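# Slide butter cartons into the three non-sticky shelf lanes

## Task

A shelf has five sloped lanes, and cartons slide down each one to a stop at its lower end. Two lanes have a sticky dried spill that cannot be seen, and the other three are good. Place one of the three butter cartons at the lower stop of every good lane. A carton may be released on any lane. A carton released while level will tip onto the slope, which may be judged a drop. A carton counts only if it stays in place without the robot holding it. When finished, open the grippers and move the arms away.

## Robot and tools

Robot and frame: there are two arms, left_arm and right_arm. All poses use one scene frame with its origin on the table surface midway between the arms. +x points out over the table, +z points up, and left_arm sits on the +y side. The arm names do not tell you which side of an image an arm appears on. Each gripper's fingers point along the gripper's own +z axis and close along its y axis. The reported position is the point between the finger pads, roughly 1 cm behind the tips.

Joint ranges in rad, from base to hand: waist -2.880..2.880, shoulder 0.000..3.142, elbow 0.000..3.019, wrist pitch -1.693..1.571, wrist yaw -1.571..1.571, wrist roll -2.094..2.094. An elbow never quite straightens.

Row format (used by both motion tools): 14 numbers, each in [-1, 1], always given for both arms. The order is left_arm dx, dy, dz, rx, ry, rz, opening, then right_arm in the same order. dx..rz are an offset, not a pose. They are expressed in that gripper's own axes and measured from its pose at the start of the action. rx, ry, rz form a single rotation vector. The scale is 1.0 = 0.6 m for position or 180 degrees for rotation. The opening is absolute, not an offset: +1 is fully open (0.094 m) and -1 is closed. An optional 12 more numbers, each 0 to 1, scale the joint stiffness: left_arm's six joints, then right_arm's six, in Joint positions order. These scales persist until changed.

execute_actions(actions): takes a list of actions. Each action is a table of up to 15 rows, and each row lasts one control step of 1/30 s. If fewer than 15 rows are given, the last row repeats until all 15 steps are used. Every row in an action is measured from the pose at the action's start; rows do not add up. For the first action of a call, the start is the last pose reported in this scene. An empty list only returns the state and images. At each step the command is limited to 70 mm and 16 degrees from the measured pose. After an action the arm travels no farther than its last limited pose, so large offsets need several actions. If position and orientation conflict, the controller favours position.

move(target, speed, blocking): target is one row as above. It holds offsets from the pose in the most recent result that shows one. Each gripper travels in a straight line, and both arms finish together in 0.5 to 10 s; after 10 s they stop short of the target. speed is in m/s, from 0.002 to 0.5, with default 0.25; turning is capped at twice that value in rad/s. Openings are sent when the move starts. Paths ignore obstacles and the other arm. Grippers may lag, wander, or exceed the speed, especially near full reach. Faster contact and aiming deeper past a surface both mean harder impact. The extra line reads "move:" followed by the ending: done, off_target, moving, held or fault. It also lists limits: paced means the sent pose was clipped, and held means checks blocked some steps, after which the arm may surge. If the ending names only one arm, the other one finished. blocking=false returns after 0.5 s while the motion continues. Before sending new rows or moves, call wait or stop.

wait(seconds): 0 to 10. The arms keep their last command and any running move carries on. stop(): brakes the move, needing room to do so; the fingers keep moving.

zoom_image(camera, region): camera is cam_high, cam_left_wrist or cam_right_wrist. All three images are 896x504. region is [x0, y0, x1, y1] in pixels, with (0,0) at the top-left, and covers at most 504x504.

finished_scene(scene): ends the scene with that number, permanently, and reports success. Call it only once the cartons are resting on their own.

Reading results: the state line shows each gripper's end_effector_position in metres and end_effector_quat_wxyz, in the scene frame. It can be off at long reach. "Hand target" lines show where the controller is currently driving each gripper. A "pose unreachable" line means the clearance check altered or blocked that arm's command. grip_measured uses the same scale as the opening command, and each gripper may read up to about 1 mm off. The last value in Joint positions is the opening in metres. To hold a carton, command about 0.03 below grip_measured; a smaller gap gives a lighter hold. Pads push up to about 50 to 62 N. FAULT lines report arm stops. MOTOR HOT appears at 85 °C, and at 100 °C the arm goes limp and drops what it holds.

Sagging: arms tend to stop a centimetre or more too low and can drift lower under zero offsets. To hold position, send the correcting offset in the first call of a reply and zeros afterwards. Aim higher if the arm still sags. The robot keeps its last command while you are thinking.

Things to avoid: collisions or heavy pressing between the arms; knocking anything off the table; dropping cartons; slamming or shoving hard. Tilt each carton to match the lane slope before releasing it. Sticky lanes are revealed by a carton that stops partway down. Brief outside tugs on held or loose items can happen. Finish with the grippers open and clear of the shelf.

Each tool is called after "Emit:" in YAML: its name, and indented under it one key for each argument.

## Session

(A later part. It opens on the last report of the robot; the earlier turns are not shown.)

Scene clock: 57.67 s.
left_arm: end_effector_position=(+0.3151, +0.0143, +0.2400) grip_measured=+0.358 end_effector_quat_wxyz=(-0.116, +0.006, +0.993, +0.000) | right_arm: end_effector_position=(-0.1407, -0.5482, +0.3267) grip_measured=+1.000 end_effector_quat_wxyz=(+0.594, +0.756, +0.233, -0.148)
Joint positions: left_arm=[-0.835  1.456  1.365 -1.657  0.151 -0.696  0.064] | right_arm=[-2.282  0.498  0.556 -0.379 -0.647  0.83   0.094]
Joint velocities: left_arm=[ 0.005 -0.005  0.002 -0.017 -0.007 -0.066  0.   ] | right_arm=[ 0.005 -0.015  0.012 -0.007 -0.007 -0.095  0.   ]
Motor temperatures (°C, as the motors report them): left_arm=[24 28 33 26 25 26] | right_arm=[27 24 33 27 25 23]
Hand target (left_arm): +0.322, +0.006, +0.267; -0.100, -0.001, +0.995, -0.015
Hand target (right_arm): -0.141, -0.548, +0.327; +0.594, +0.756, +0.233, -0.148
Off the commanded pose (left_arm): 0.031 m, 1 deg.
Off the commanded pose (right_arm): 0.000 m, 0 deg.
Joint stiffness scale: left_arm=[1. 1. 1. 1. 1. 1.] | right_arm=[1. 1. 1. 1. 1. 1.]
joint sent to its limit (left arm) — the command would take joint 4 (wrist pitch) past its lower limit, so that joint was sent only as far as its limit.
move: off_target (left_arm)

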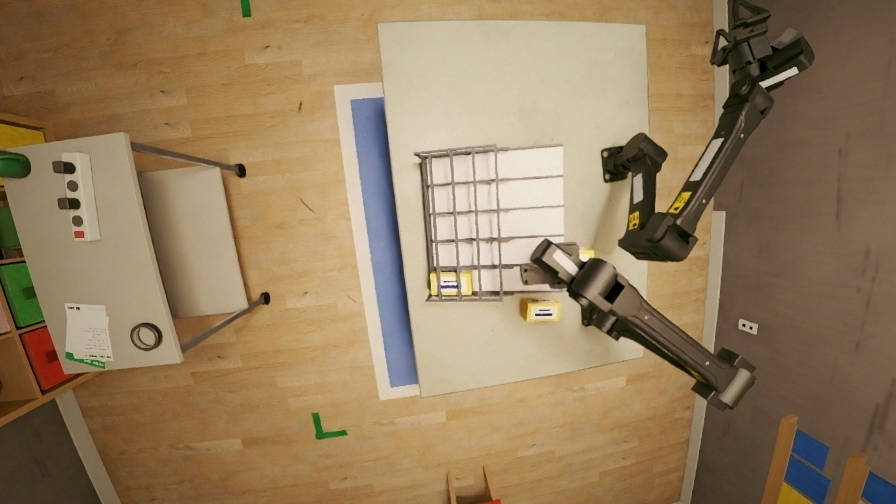

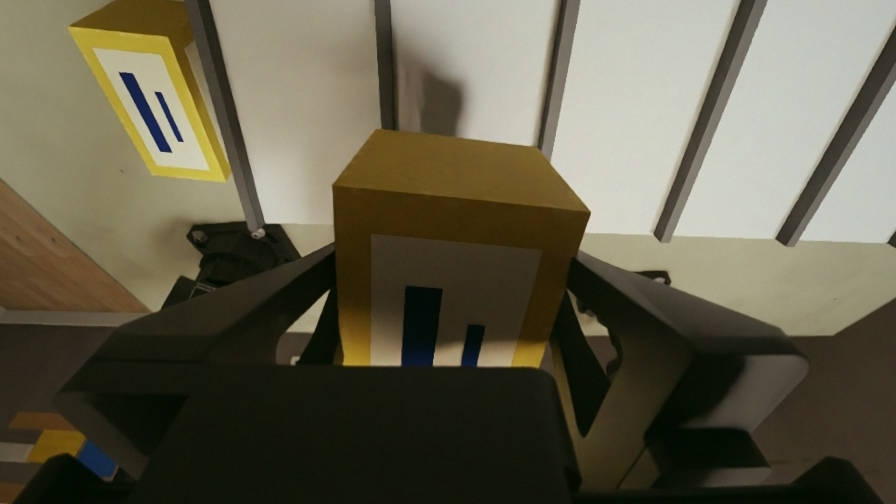

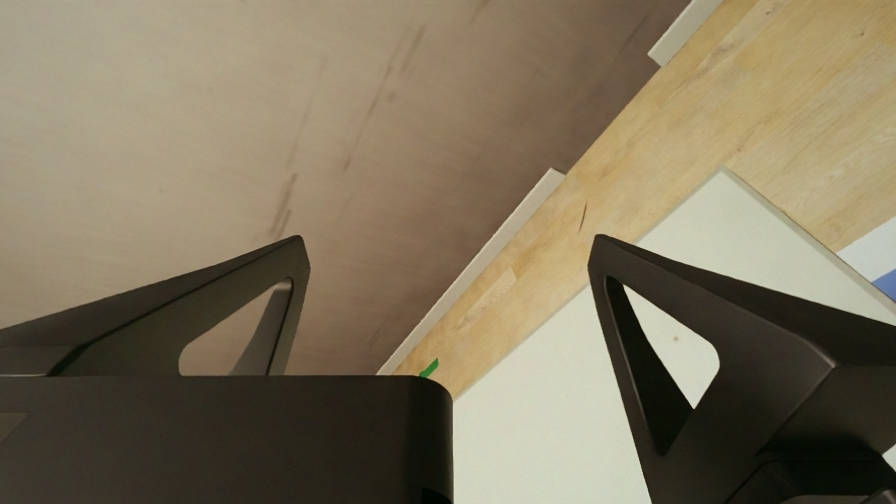

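Emit:
move:
  target: [-0.05,-0.02,0.0,0,-0.02,0,0.1,0,0,0,0,0,0,1]
  speed: 0.08

Scene clock: 61.03 s.
left_arm: end_effector_position=(+0.3320, +0.0092, +0.2181) grip_measured=+0.358 end_effector_quat_wxyz=(-0.104, +0.006, +0.994, +0.018) | right_arm: end_effector_position=(-0.1407, -0.5482, +0.3267) grip_measured=+1.000 end_effector_quat_wxyz=(+0.594, +0.756, +0.233, -0.148)
Joint positions: left_arm=[-0.835  1.507  1.365 -1.611  0.109 -0.699  0.064] | right_arm=[-2.282  0.498  0.556 -0.379 -0.647  0.83   0.094]
Joint velocities: left_arm=[ 0.005  0.005 -0.002 -0.012 -0.007 -0.051 -0.   ] | right_arm=[-0.015 -0.005  0.007 -0.007 -0.066  0.007  0.   ]
Motor temperatures (°C, as the motors report them): left_arm=[24 28 34 26 25 26] | right_arm=[27 24 33 27 25 23]
Hand target (left_arm): +0.344, +0.003, +0.233; -0.085, +0.005, +0.996, -0.000
Hand target (right_arm): -0.141, -0.548, +0.327; +0.594, +0.756, +0.233, -0.148
Off the commanded pose (left_arm): 0.021 m, 3 deg.
Off the commanded pose (right_arm): 0.000 m, 0 deg.
Joint stiffness scale: left_arm=[1. 1. 1. 1. 1. 1.] | right_arm=[1. 1. 1. 1. 1. 1.]
move: off_target (left_arm)

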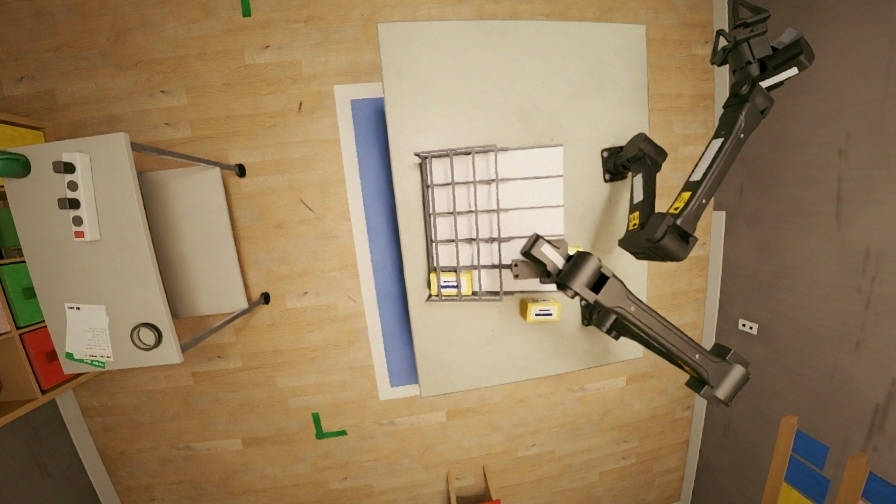

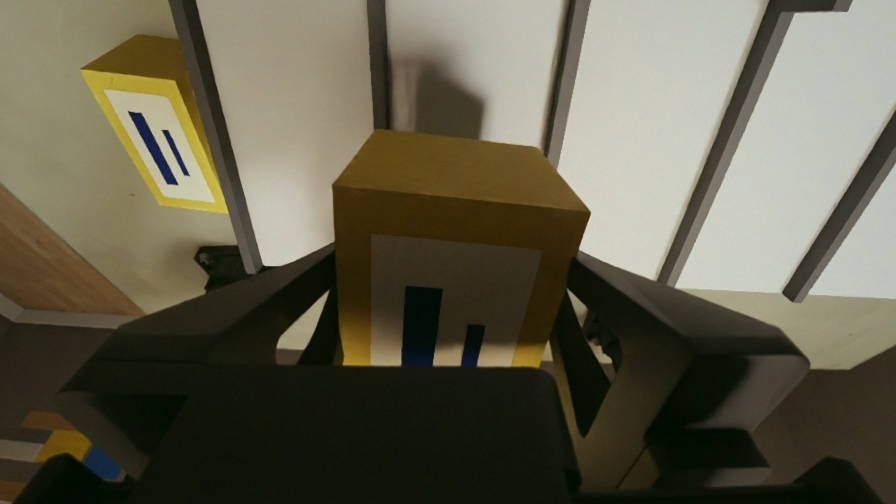

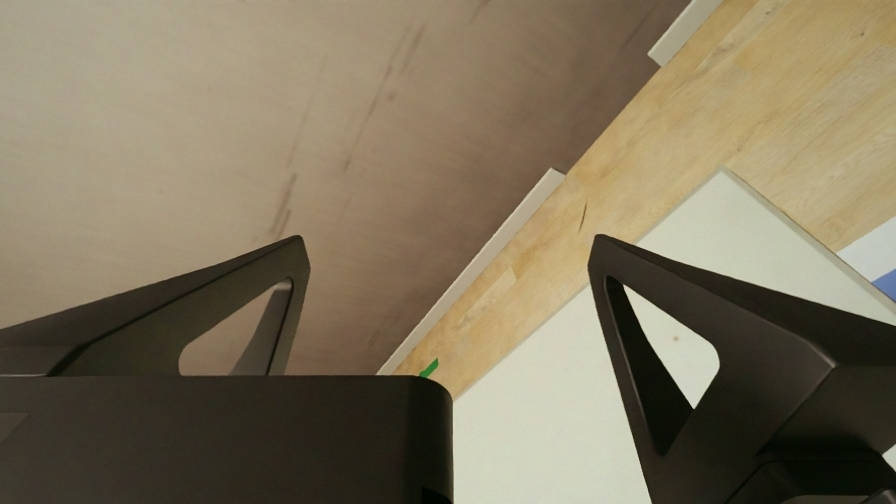

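Emit:
move:
  target: [-0.03,-0.02,0.045,0.014,-0.015,0,0.1,0,0,0,0,0,0,1]
  speed: 0.04

Scene clock: 63.70 s.
left_arm: end_effector_position=(+0.3424, +0.0003, +0.1878) grip_measured=+0.358 end_effector_quat_wxyz=(-0.083, +0.007, +0.996, +0.001) | right_arm: end_effector_position=(-0.1407, -0.5482, +0.3267) grip_measured=+1.000 end_effector_quat_wxyz=(+0.594, +0.756, +0.233, -0.148)
Joint positions: left_arm=[-0.835  1.522  1.307 -1.484  0.107 -0.699  0.064] | right_arm=[-2.282  0.498  0.556 -0.379 -0.647  0.83   0.094]
Joint velocities: left_arm=[ 0.005 -0.015  0.007  0.002 -0.007  0.037 -0.001] | right_arm=[-0.005  0.005 -0.007 -0.012 -0.037  0.022  0.   ]
Motor temperatures (°C, as the motors report them): left_arm=[24 29 34 26 25 26] | right_arm=[27 24 33 27 25 23]
Hand target (left_arm): +0.344, -0.002, +0.188; -0.081, +0.004, +0.997, -0.004
Hand target (right_arm): -0.141, -0.548, +0.327; +0.594, +0.756, +0.233, -0.148
Off the commanded pose (left_arm): 0.003 m, 1 deg.
Off the commanded pose (right_arm): 0.000 m, 0 deg.
Joint stiffness scale: left_arm=[1. 1. 1. 1. 1. 1.] | right_arm=[1. 1. 1. 1. 1. 1.]
move: done

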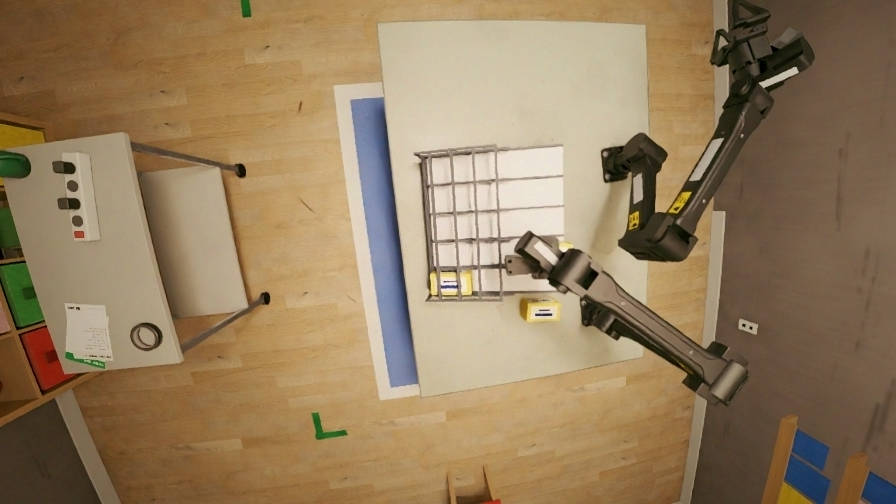

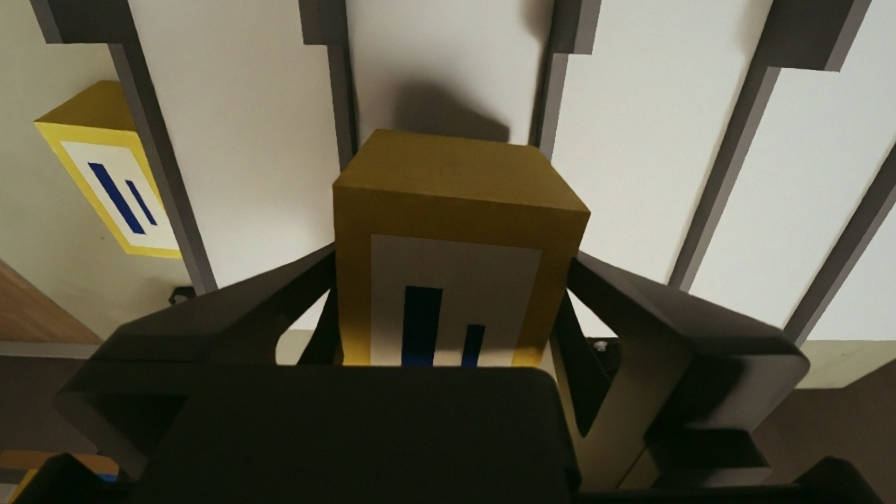

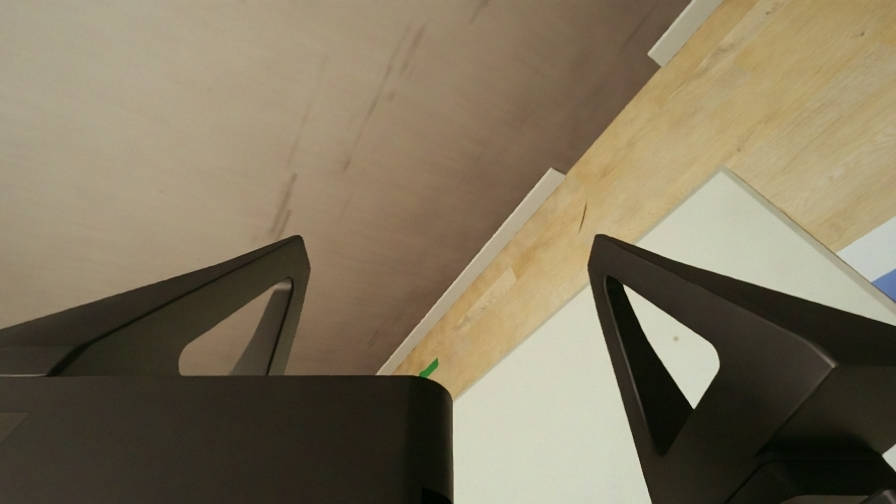

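Likely on the right divider; shift +y by ~7 mm, then lower.

Emit:
move:
  target: [0,0.014,-0.02,0,0,0,0.1,0,0,0,0,0,0,1]
  speed: 0.04

Emit:
move:
  target: [0,0,0.015,0,0.005,0,0.1,0,0,0,0,0,0,1]
  speed: 0.03

Scene clock: 66.47 s.
left_arm: end_effector_position=(+0.3436, +0.0039, +0.1879) grip_measured=+0.358 end_effector_quat_wxyz=(-0.084, +0.004, +0.996, +0.004) | right_arm: end_effector_position=(-0.1407, -0.5482, +0.3267) grip_measured=+1.000 end_effector_quat_wxyz=(+0.594, +0.756, +0.233, -0.148)
Joint positions: left_arm=[-0.828  1.522  1.307 -1.49   0.104 -0.699  0.064] | right_arm=[-2.282  0.498  0.556 -0.379 -0.647  0.83   0.094]
Joint velocities: left_arm=[-0.015 -0.005 -0.012 -0.002  0.022  0.051 -0.   ] | right_arm=[-0.015 -0.005 -0.012 -0.017 -0.007 -0.007  0.   ]
Motor temperatures (°C, as the motors report them): left_arm=[24 29 33 26 25 26] | right_arm=[27 24 33 27 25 23]
Hand target (left_arm): +0.344, +0.009, +0.199; -0.083, +0.007, +0.996, +0.001
Hand target (right_arm): -0.141, -0.548, +0.327; +0.594, +0.756, +0.233, -0.148
Off the commanded pose (left_arm): 0.013 m, 1 deg.
Off the commanded pose (right_arm): 0.000 m, 0 deg.
Joint stiffness scale: left_arm=[1. 1. 1. 1. 1. 1.] | right_arm=[1. 1. 1. 1. 1. 1.]
move: off_target (left_arm)

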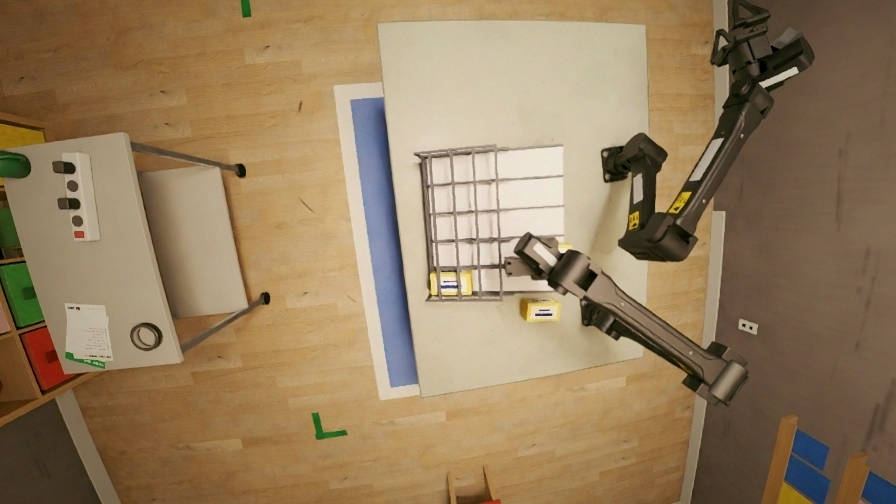

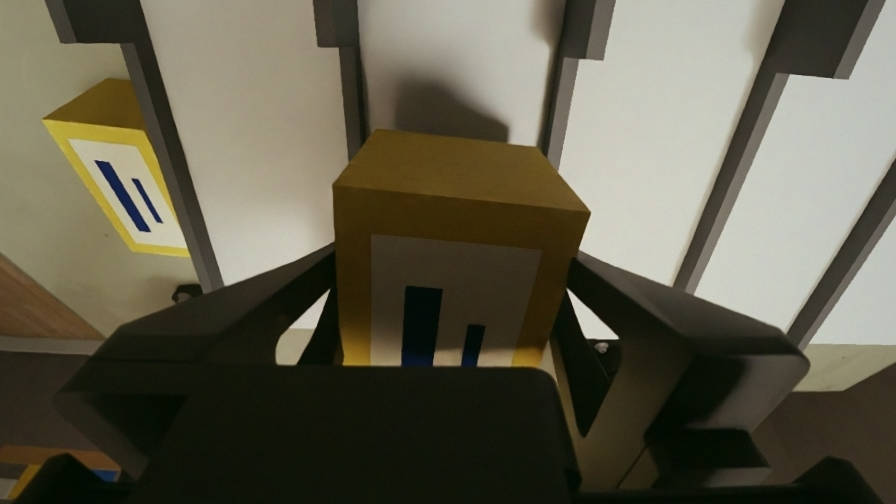

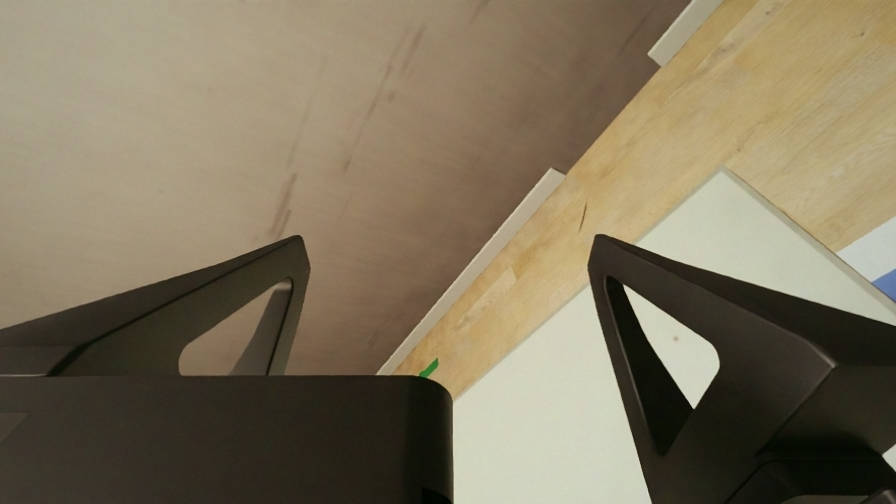

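Scene clock: 67.23 s.
left_arm: end_effector_position=(+0.3403, +0.0061, +0.1795) grip_measured=+0.358 end_effector_quat_wxyz=(-0.094, +0.003, +0.995, +0.011) | right_arm: end_effector_position=(-0.1407, -0.5482, +0.3267) grip_measured=+1.000 end_effector_quat_wxyz=(+0.594, +0.756, +0.233, -0.148)
Joint positions: left_arm=[-0.828  1.532  1.293 -1.49   0.107 -0.699  0.064] | right_arm=[-2.282  0.498  0.556 -0.379 -0.647  0.83   0.094]
Joint velocities: left_arm=[-0.005  0.005  0.007  0.007  0.022  0.037 -0.   ] | right_arm=[-0.005 -0.024 -0.017  0.007 -0.051  0.022  0.   ]
Motor temperatures (°C, as the motors report them): left_arm=[24 29 33 26 25 26] | right_arm=[27 24 33 27 25 23]
Hand target (left_arm): +0.342, +0.004, +0.179; -0.092, +0.004, +0.996, +0.004
Hand target (right_arm): -0.141, -0.548, +0.327; +0.594, +0.756, +0.233, -0.148
Off the commanded pose (left_arm): 0.003 m, 1 deg.
Off the commanded pose (right_arm): 0.000 m, 0 deg.
Joint stiffness scale: left_arm=[1. 1. 1. 1. 1. 1.] | right_arm=[1. 1. 1. 1. 1. 1.]
move: done

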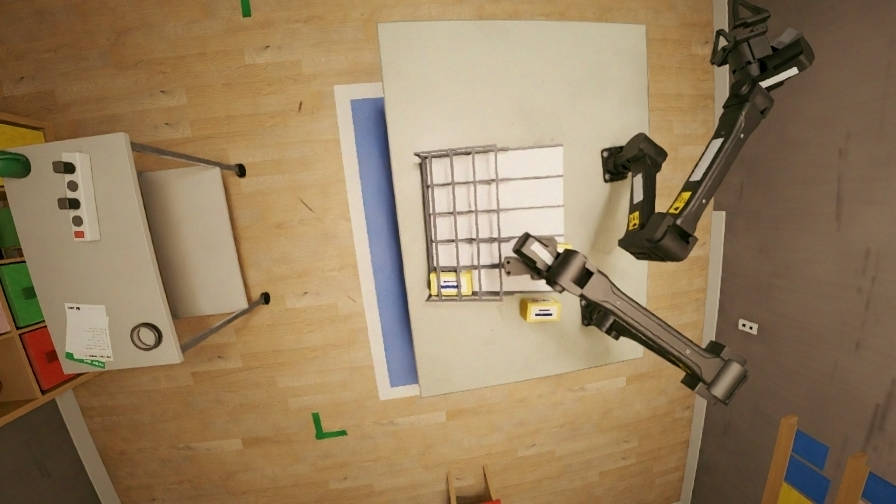

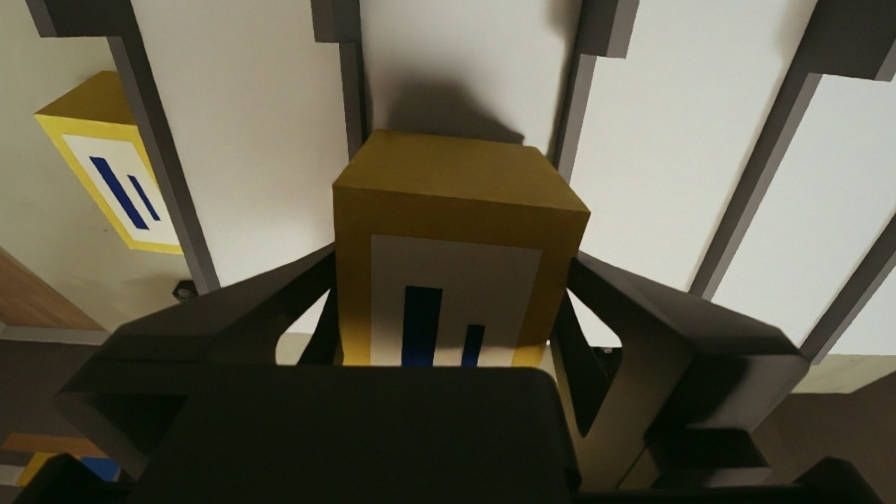

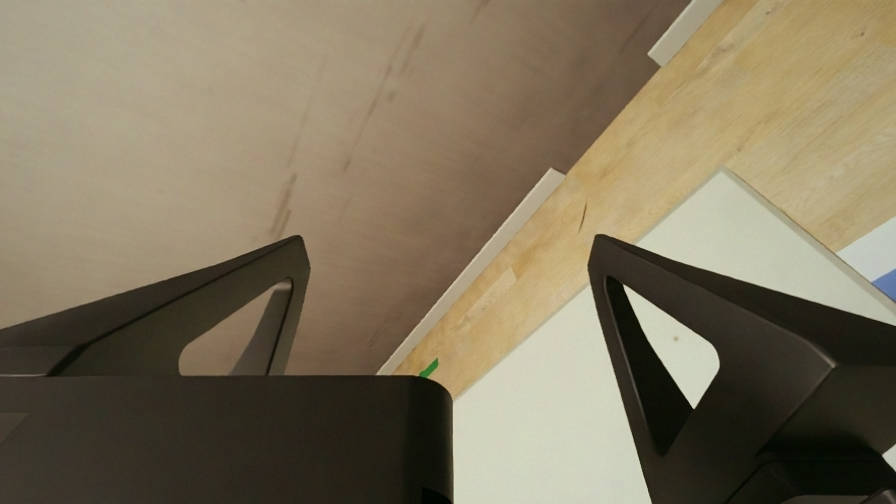

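Emit:
move:
  target: [0,-0.008,0.012,0.006,0,0,0.1,0,0,0,0,0,0,1]
  speed: 0.03

Emit:
move:
  target: [0,0,0,0,0,0,0.7,0,0,0,0,0,0,1]

Emit:
wait:
  seconds: 1

Scene clock: 70.20 s.
left_arm: end_effector_position=(+0.3394, +0.0044, +0.1735) grip_measured=+0.358 end_effector_quat_wxyz=(-0.096, +0.003, +0.995, +0.005) | right_arm: end_effector_position=(-0.1407, -0.5482, +0.3267) grip_measured=+1.000 end_effector_quat_wxyz=(+0.594, +0.756, +0.233, -0.148)
Joint positions: left_arm=[-0.828  1.533  1.278 -1.468  0.117 -0.699  0.064] | right_arm=[-2.282  0.498  0.556 -0.379 -0.647  0.83   0.094]
Joint velocities: left_arm=[-0.005 -0.015 -0.002  0.002  0.007  0.022  0.   ] | right_arm=[-0.005  0.005  0.002 -0.017  0.066 -0.037  0.   ]
Motor temperatures (°C, as the motors report them): left_arm=[24 29 33 26 25 26] | right_arm=[27 24 33 27 25 23]
Hand target (left_arm): +0.339, +0.001, +0.172; -0.094, +0.002, +0.996, +0.001
Hand target (right_arm): -0.141, -0.548, +0.327; +0.594, +0.756, +0.233, -0.148
Off the commanded pose (left_arm): 0.003 m, 0 deg.
Off the commanded pose (right_arm): 0.000 m, 0 deg.
Joint stiffness scale: left_arm=[1. 1. 1. 1. 1. 1.] | right_arm=[1. 1. 1. 1. 1. 1.]
move: done

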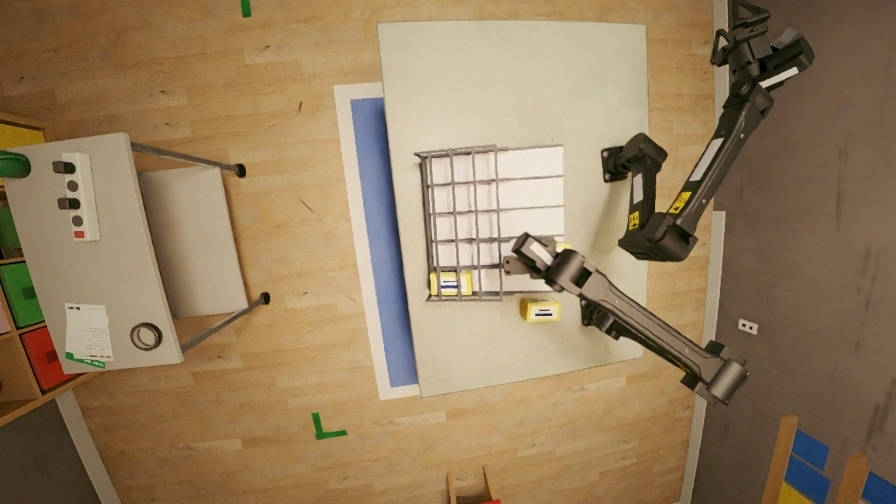

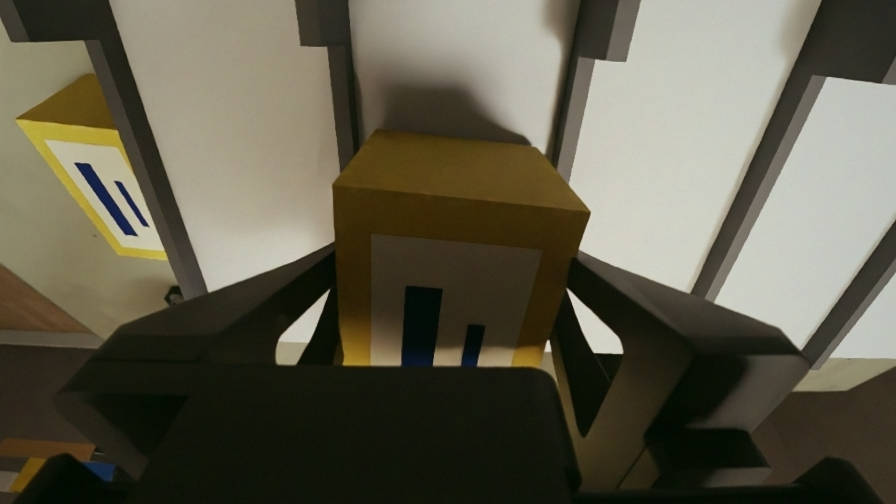

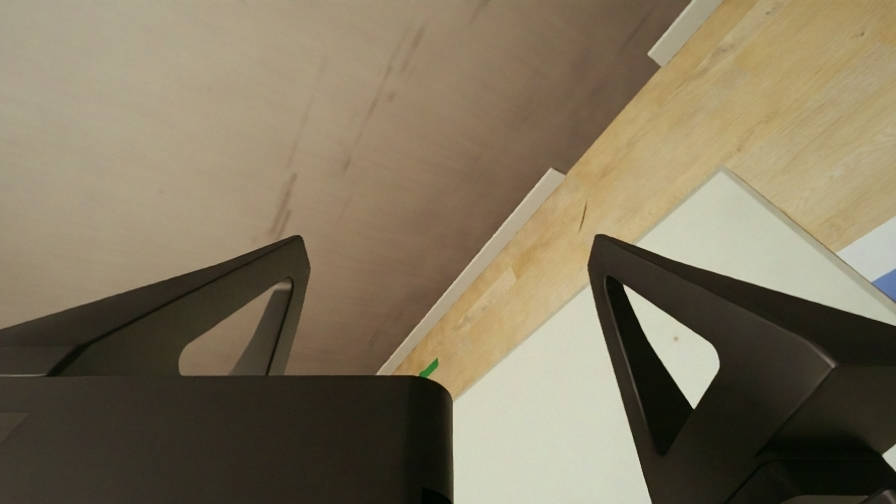

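Scene clock: 70.70 s.
left_arm: end_effector_position=(+0.3394, +0.0044, +0.1738) grip_measured=+0.698 end_effector_quat_wxyz=(-0.095, +0.003, +0.995, +0.004) | right_arm: end_effector_position=(-0.1407, -0.5482, +0.3267) grip_measured=+1.000 end_effector_quat_wxyz=(+0.594, +0.756, +0.233, -0.148)
Joint positions: left_arm=[-0.828  1.532  1.278 -1.468  0.118 -0.699  0.08 ] | right_arm=[-2.282  0.498  0.556 -0.379 -0.647  0.83   0.094]
Joint velocities: left_arm=[ 0.015 -0.005 -0.007  0.002 -0.066  0.022 -0.001] | right_arm=[-0.005 -0.005  0.002  0.002  0.022 -0.037  0.   ]
Motor temperatures (°C, as the motors report them): left_arm=[24 29 33 26 25 26] | right_arm=[27 24 33 27 25 23]
Hand target (left_arm): +0.339, +0.004, +0.173; -0.096, +0.003, +0.995, +0.005
Hand target (right_arm): -0.141, -0.548, +0.327; +0.594, +0.756, +0.233, -0.148
Off the commanded pose (left_arm): 0.000 m, 0 deg.
Off the commanded pose (right_arm): 0.000 m, 0 deg.
Joint stiffness scale: left_arm=[1. 1. 1. 1. 1. 1.] | right_arm=[1. 1. 1. 1. 1. 1.]
move: done

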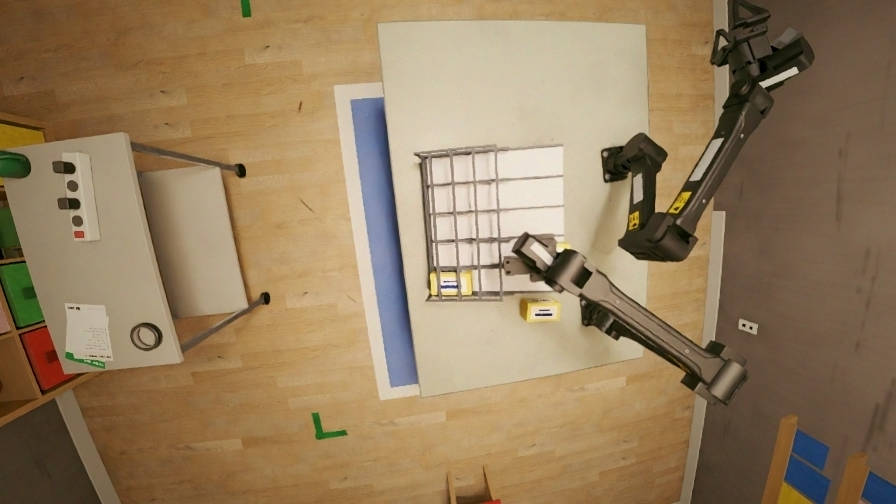

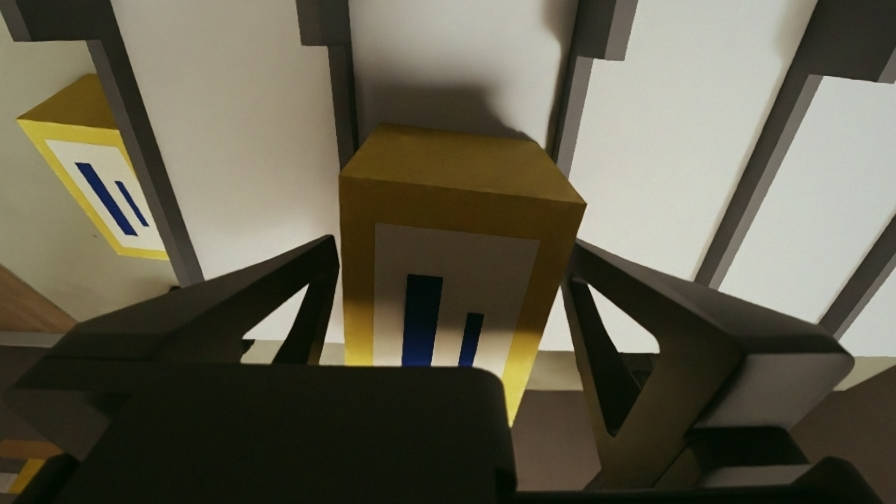

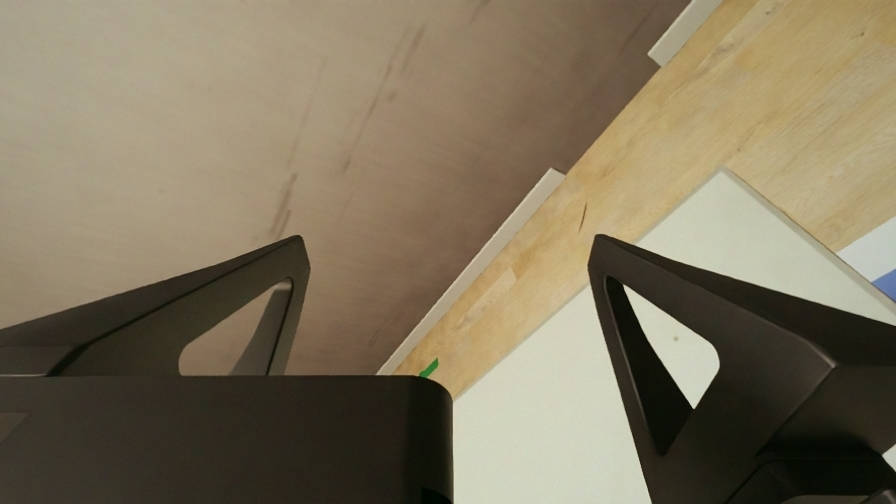

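Scene clock: 71.70 s.
left_arm: end_effector_position=(+0.3394, +0.0044, +0.1738) grip_measured=+0.698 end_effector_quat_wxyz=(-0.095, +0.003, +0.995, +0.004) | right_arm: end_effector_position=(-0.1407, -0.5482, +0.3267) grip_measured=+1.000 end_effector_quat_wxyz=(+0.594, +0.756, +0.233, -0.148)
Joint positions: left_arm=[-0.828  1.532  1.278 -1.468  0.118 -0.699  0.08 ] | right_arm=[-2.282  0.498  0.556 -0.379 -0.647  0.83   0.094]
Joint velocities: left_arm=[-0.005 -0.005  0.017  0.007 -0.007  0.022  0.001] | right_arm=[-0.005  0.005  0.007  0.002 -0.095 -0.051  0.   ]
Motor temperatures (°C, as the motors report them): left_arm=[24 29 33 26 25 26] | right_arm=[27 24 33 27 25 23]
Hand target (left_arm): +0.339, +0.004, +0.173; -0.096, +0.003, +0.995, +0.005
Hand target (right_arm): -0.141, -0.548, +0.327; +0.594, +0.756, +0.233, -0.148
Off the commanded pose (left_arm): 0.000 m, 0 deg.
Off the commanded pose (right_arm): 0.000 m, 0 deg.
Joint stiffness scale: left_arm=[1. 1. 1. 1. 1. 1.] | right_arm=[1. 1. 1. 1. 1. 1.]
wait: 1.00 s; at rest by 0.17 s

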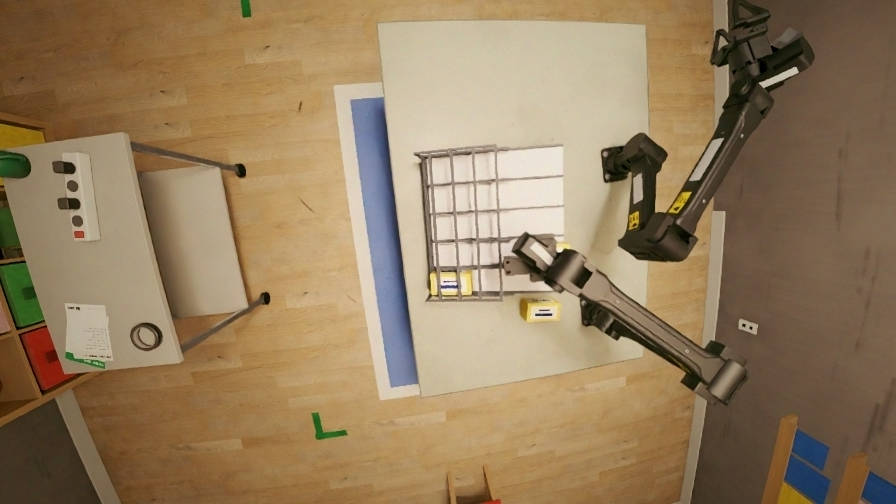

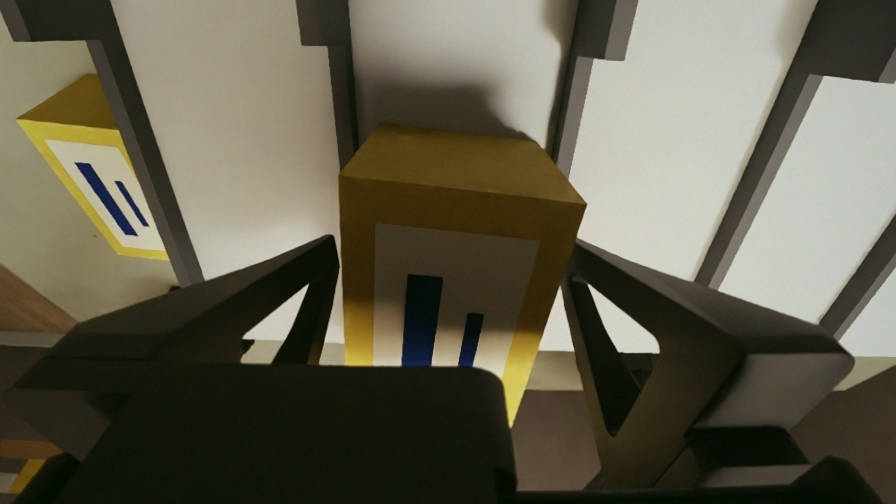

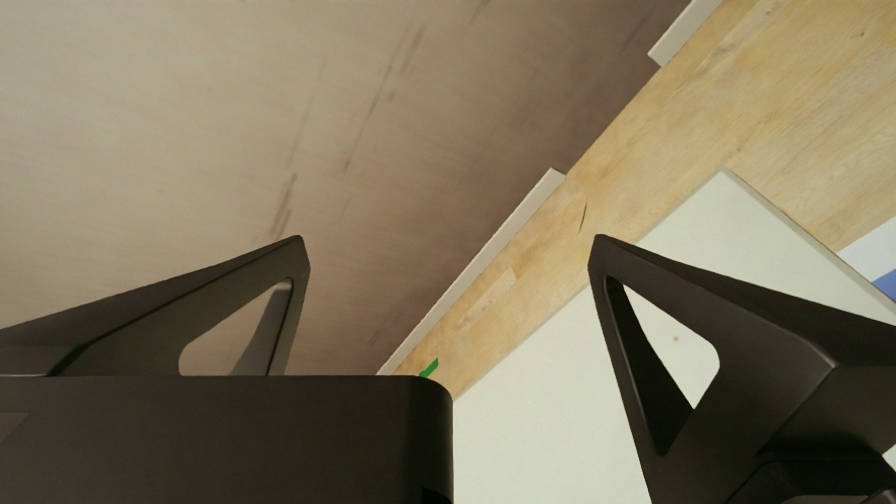

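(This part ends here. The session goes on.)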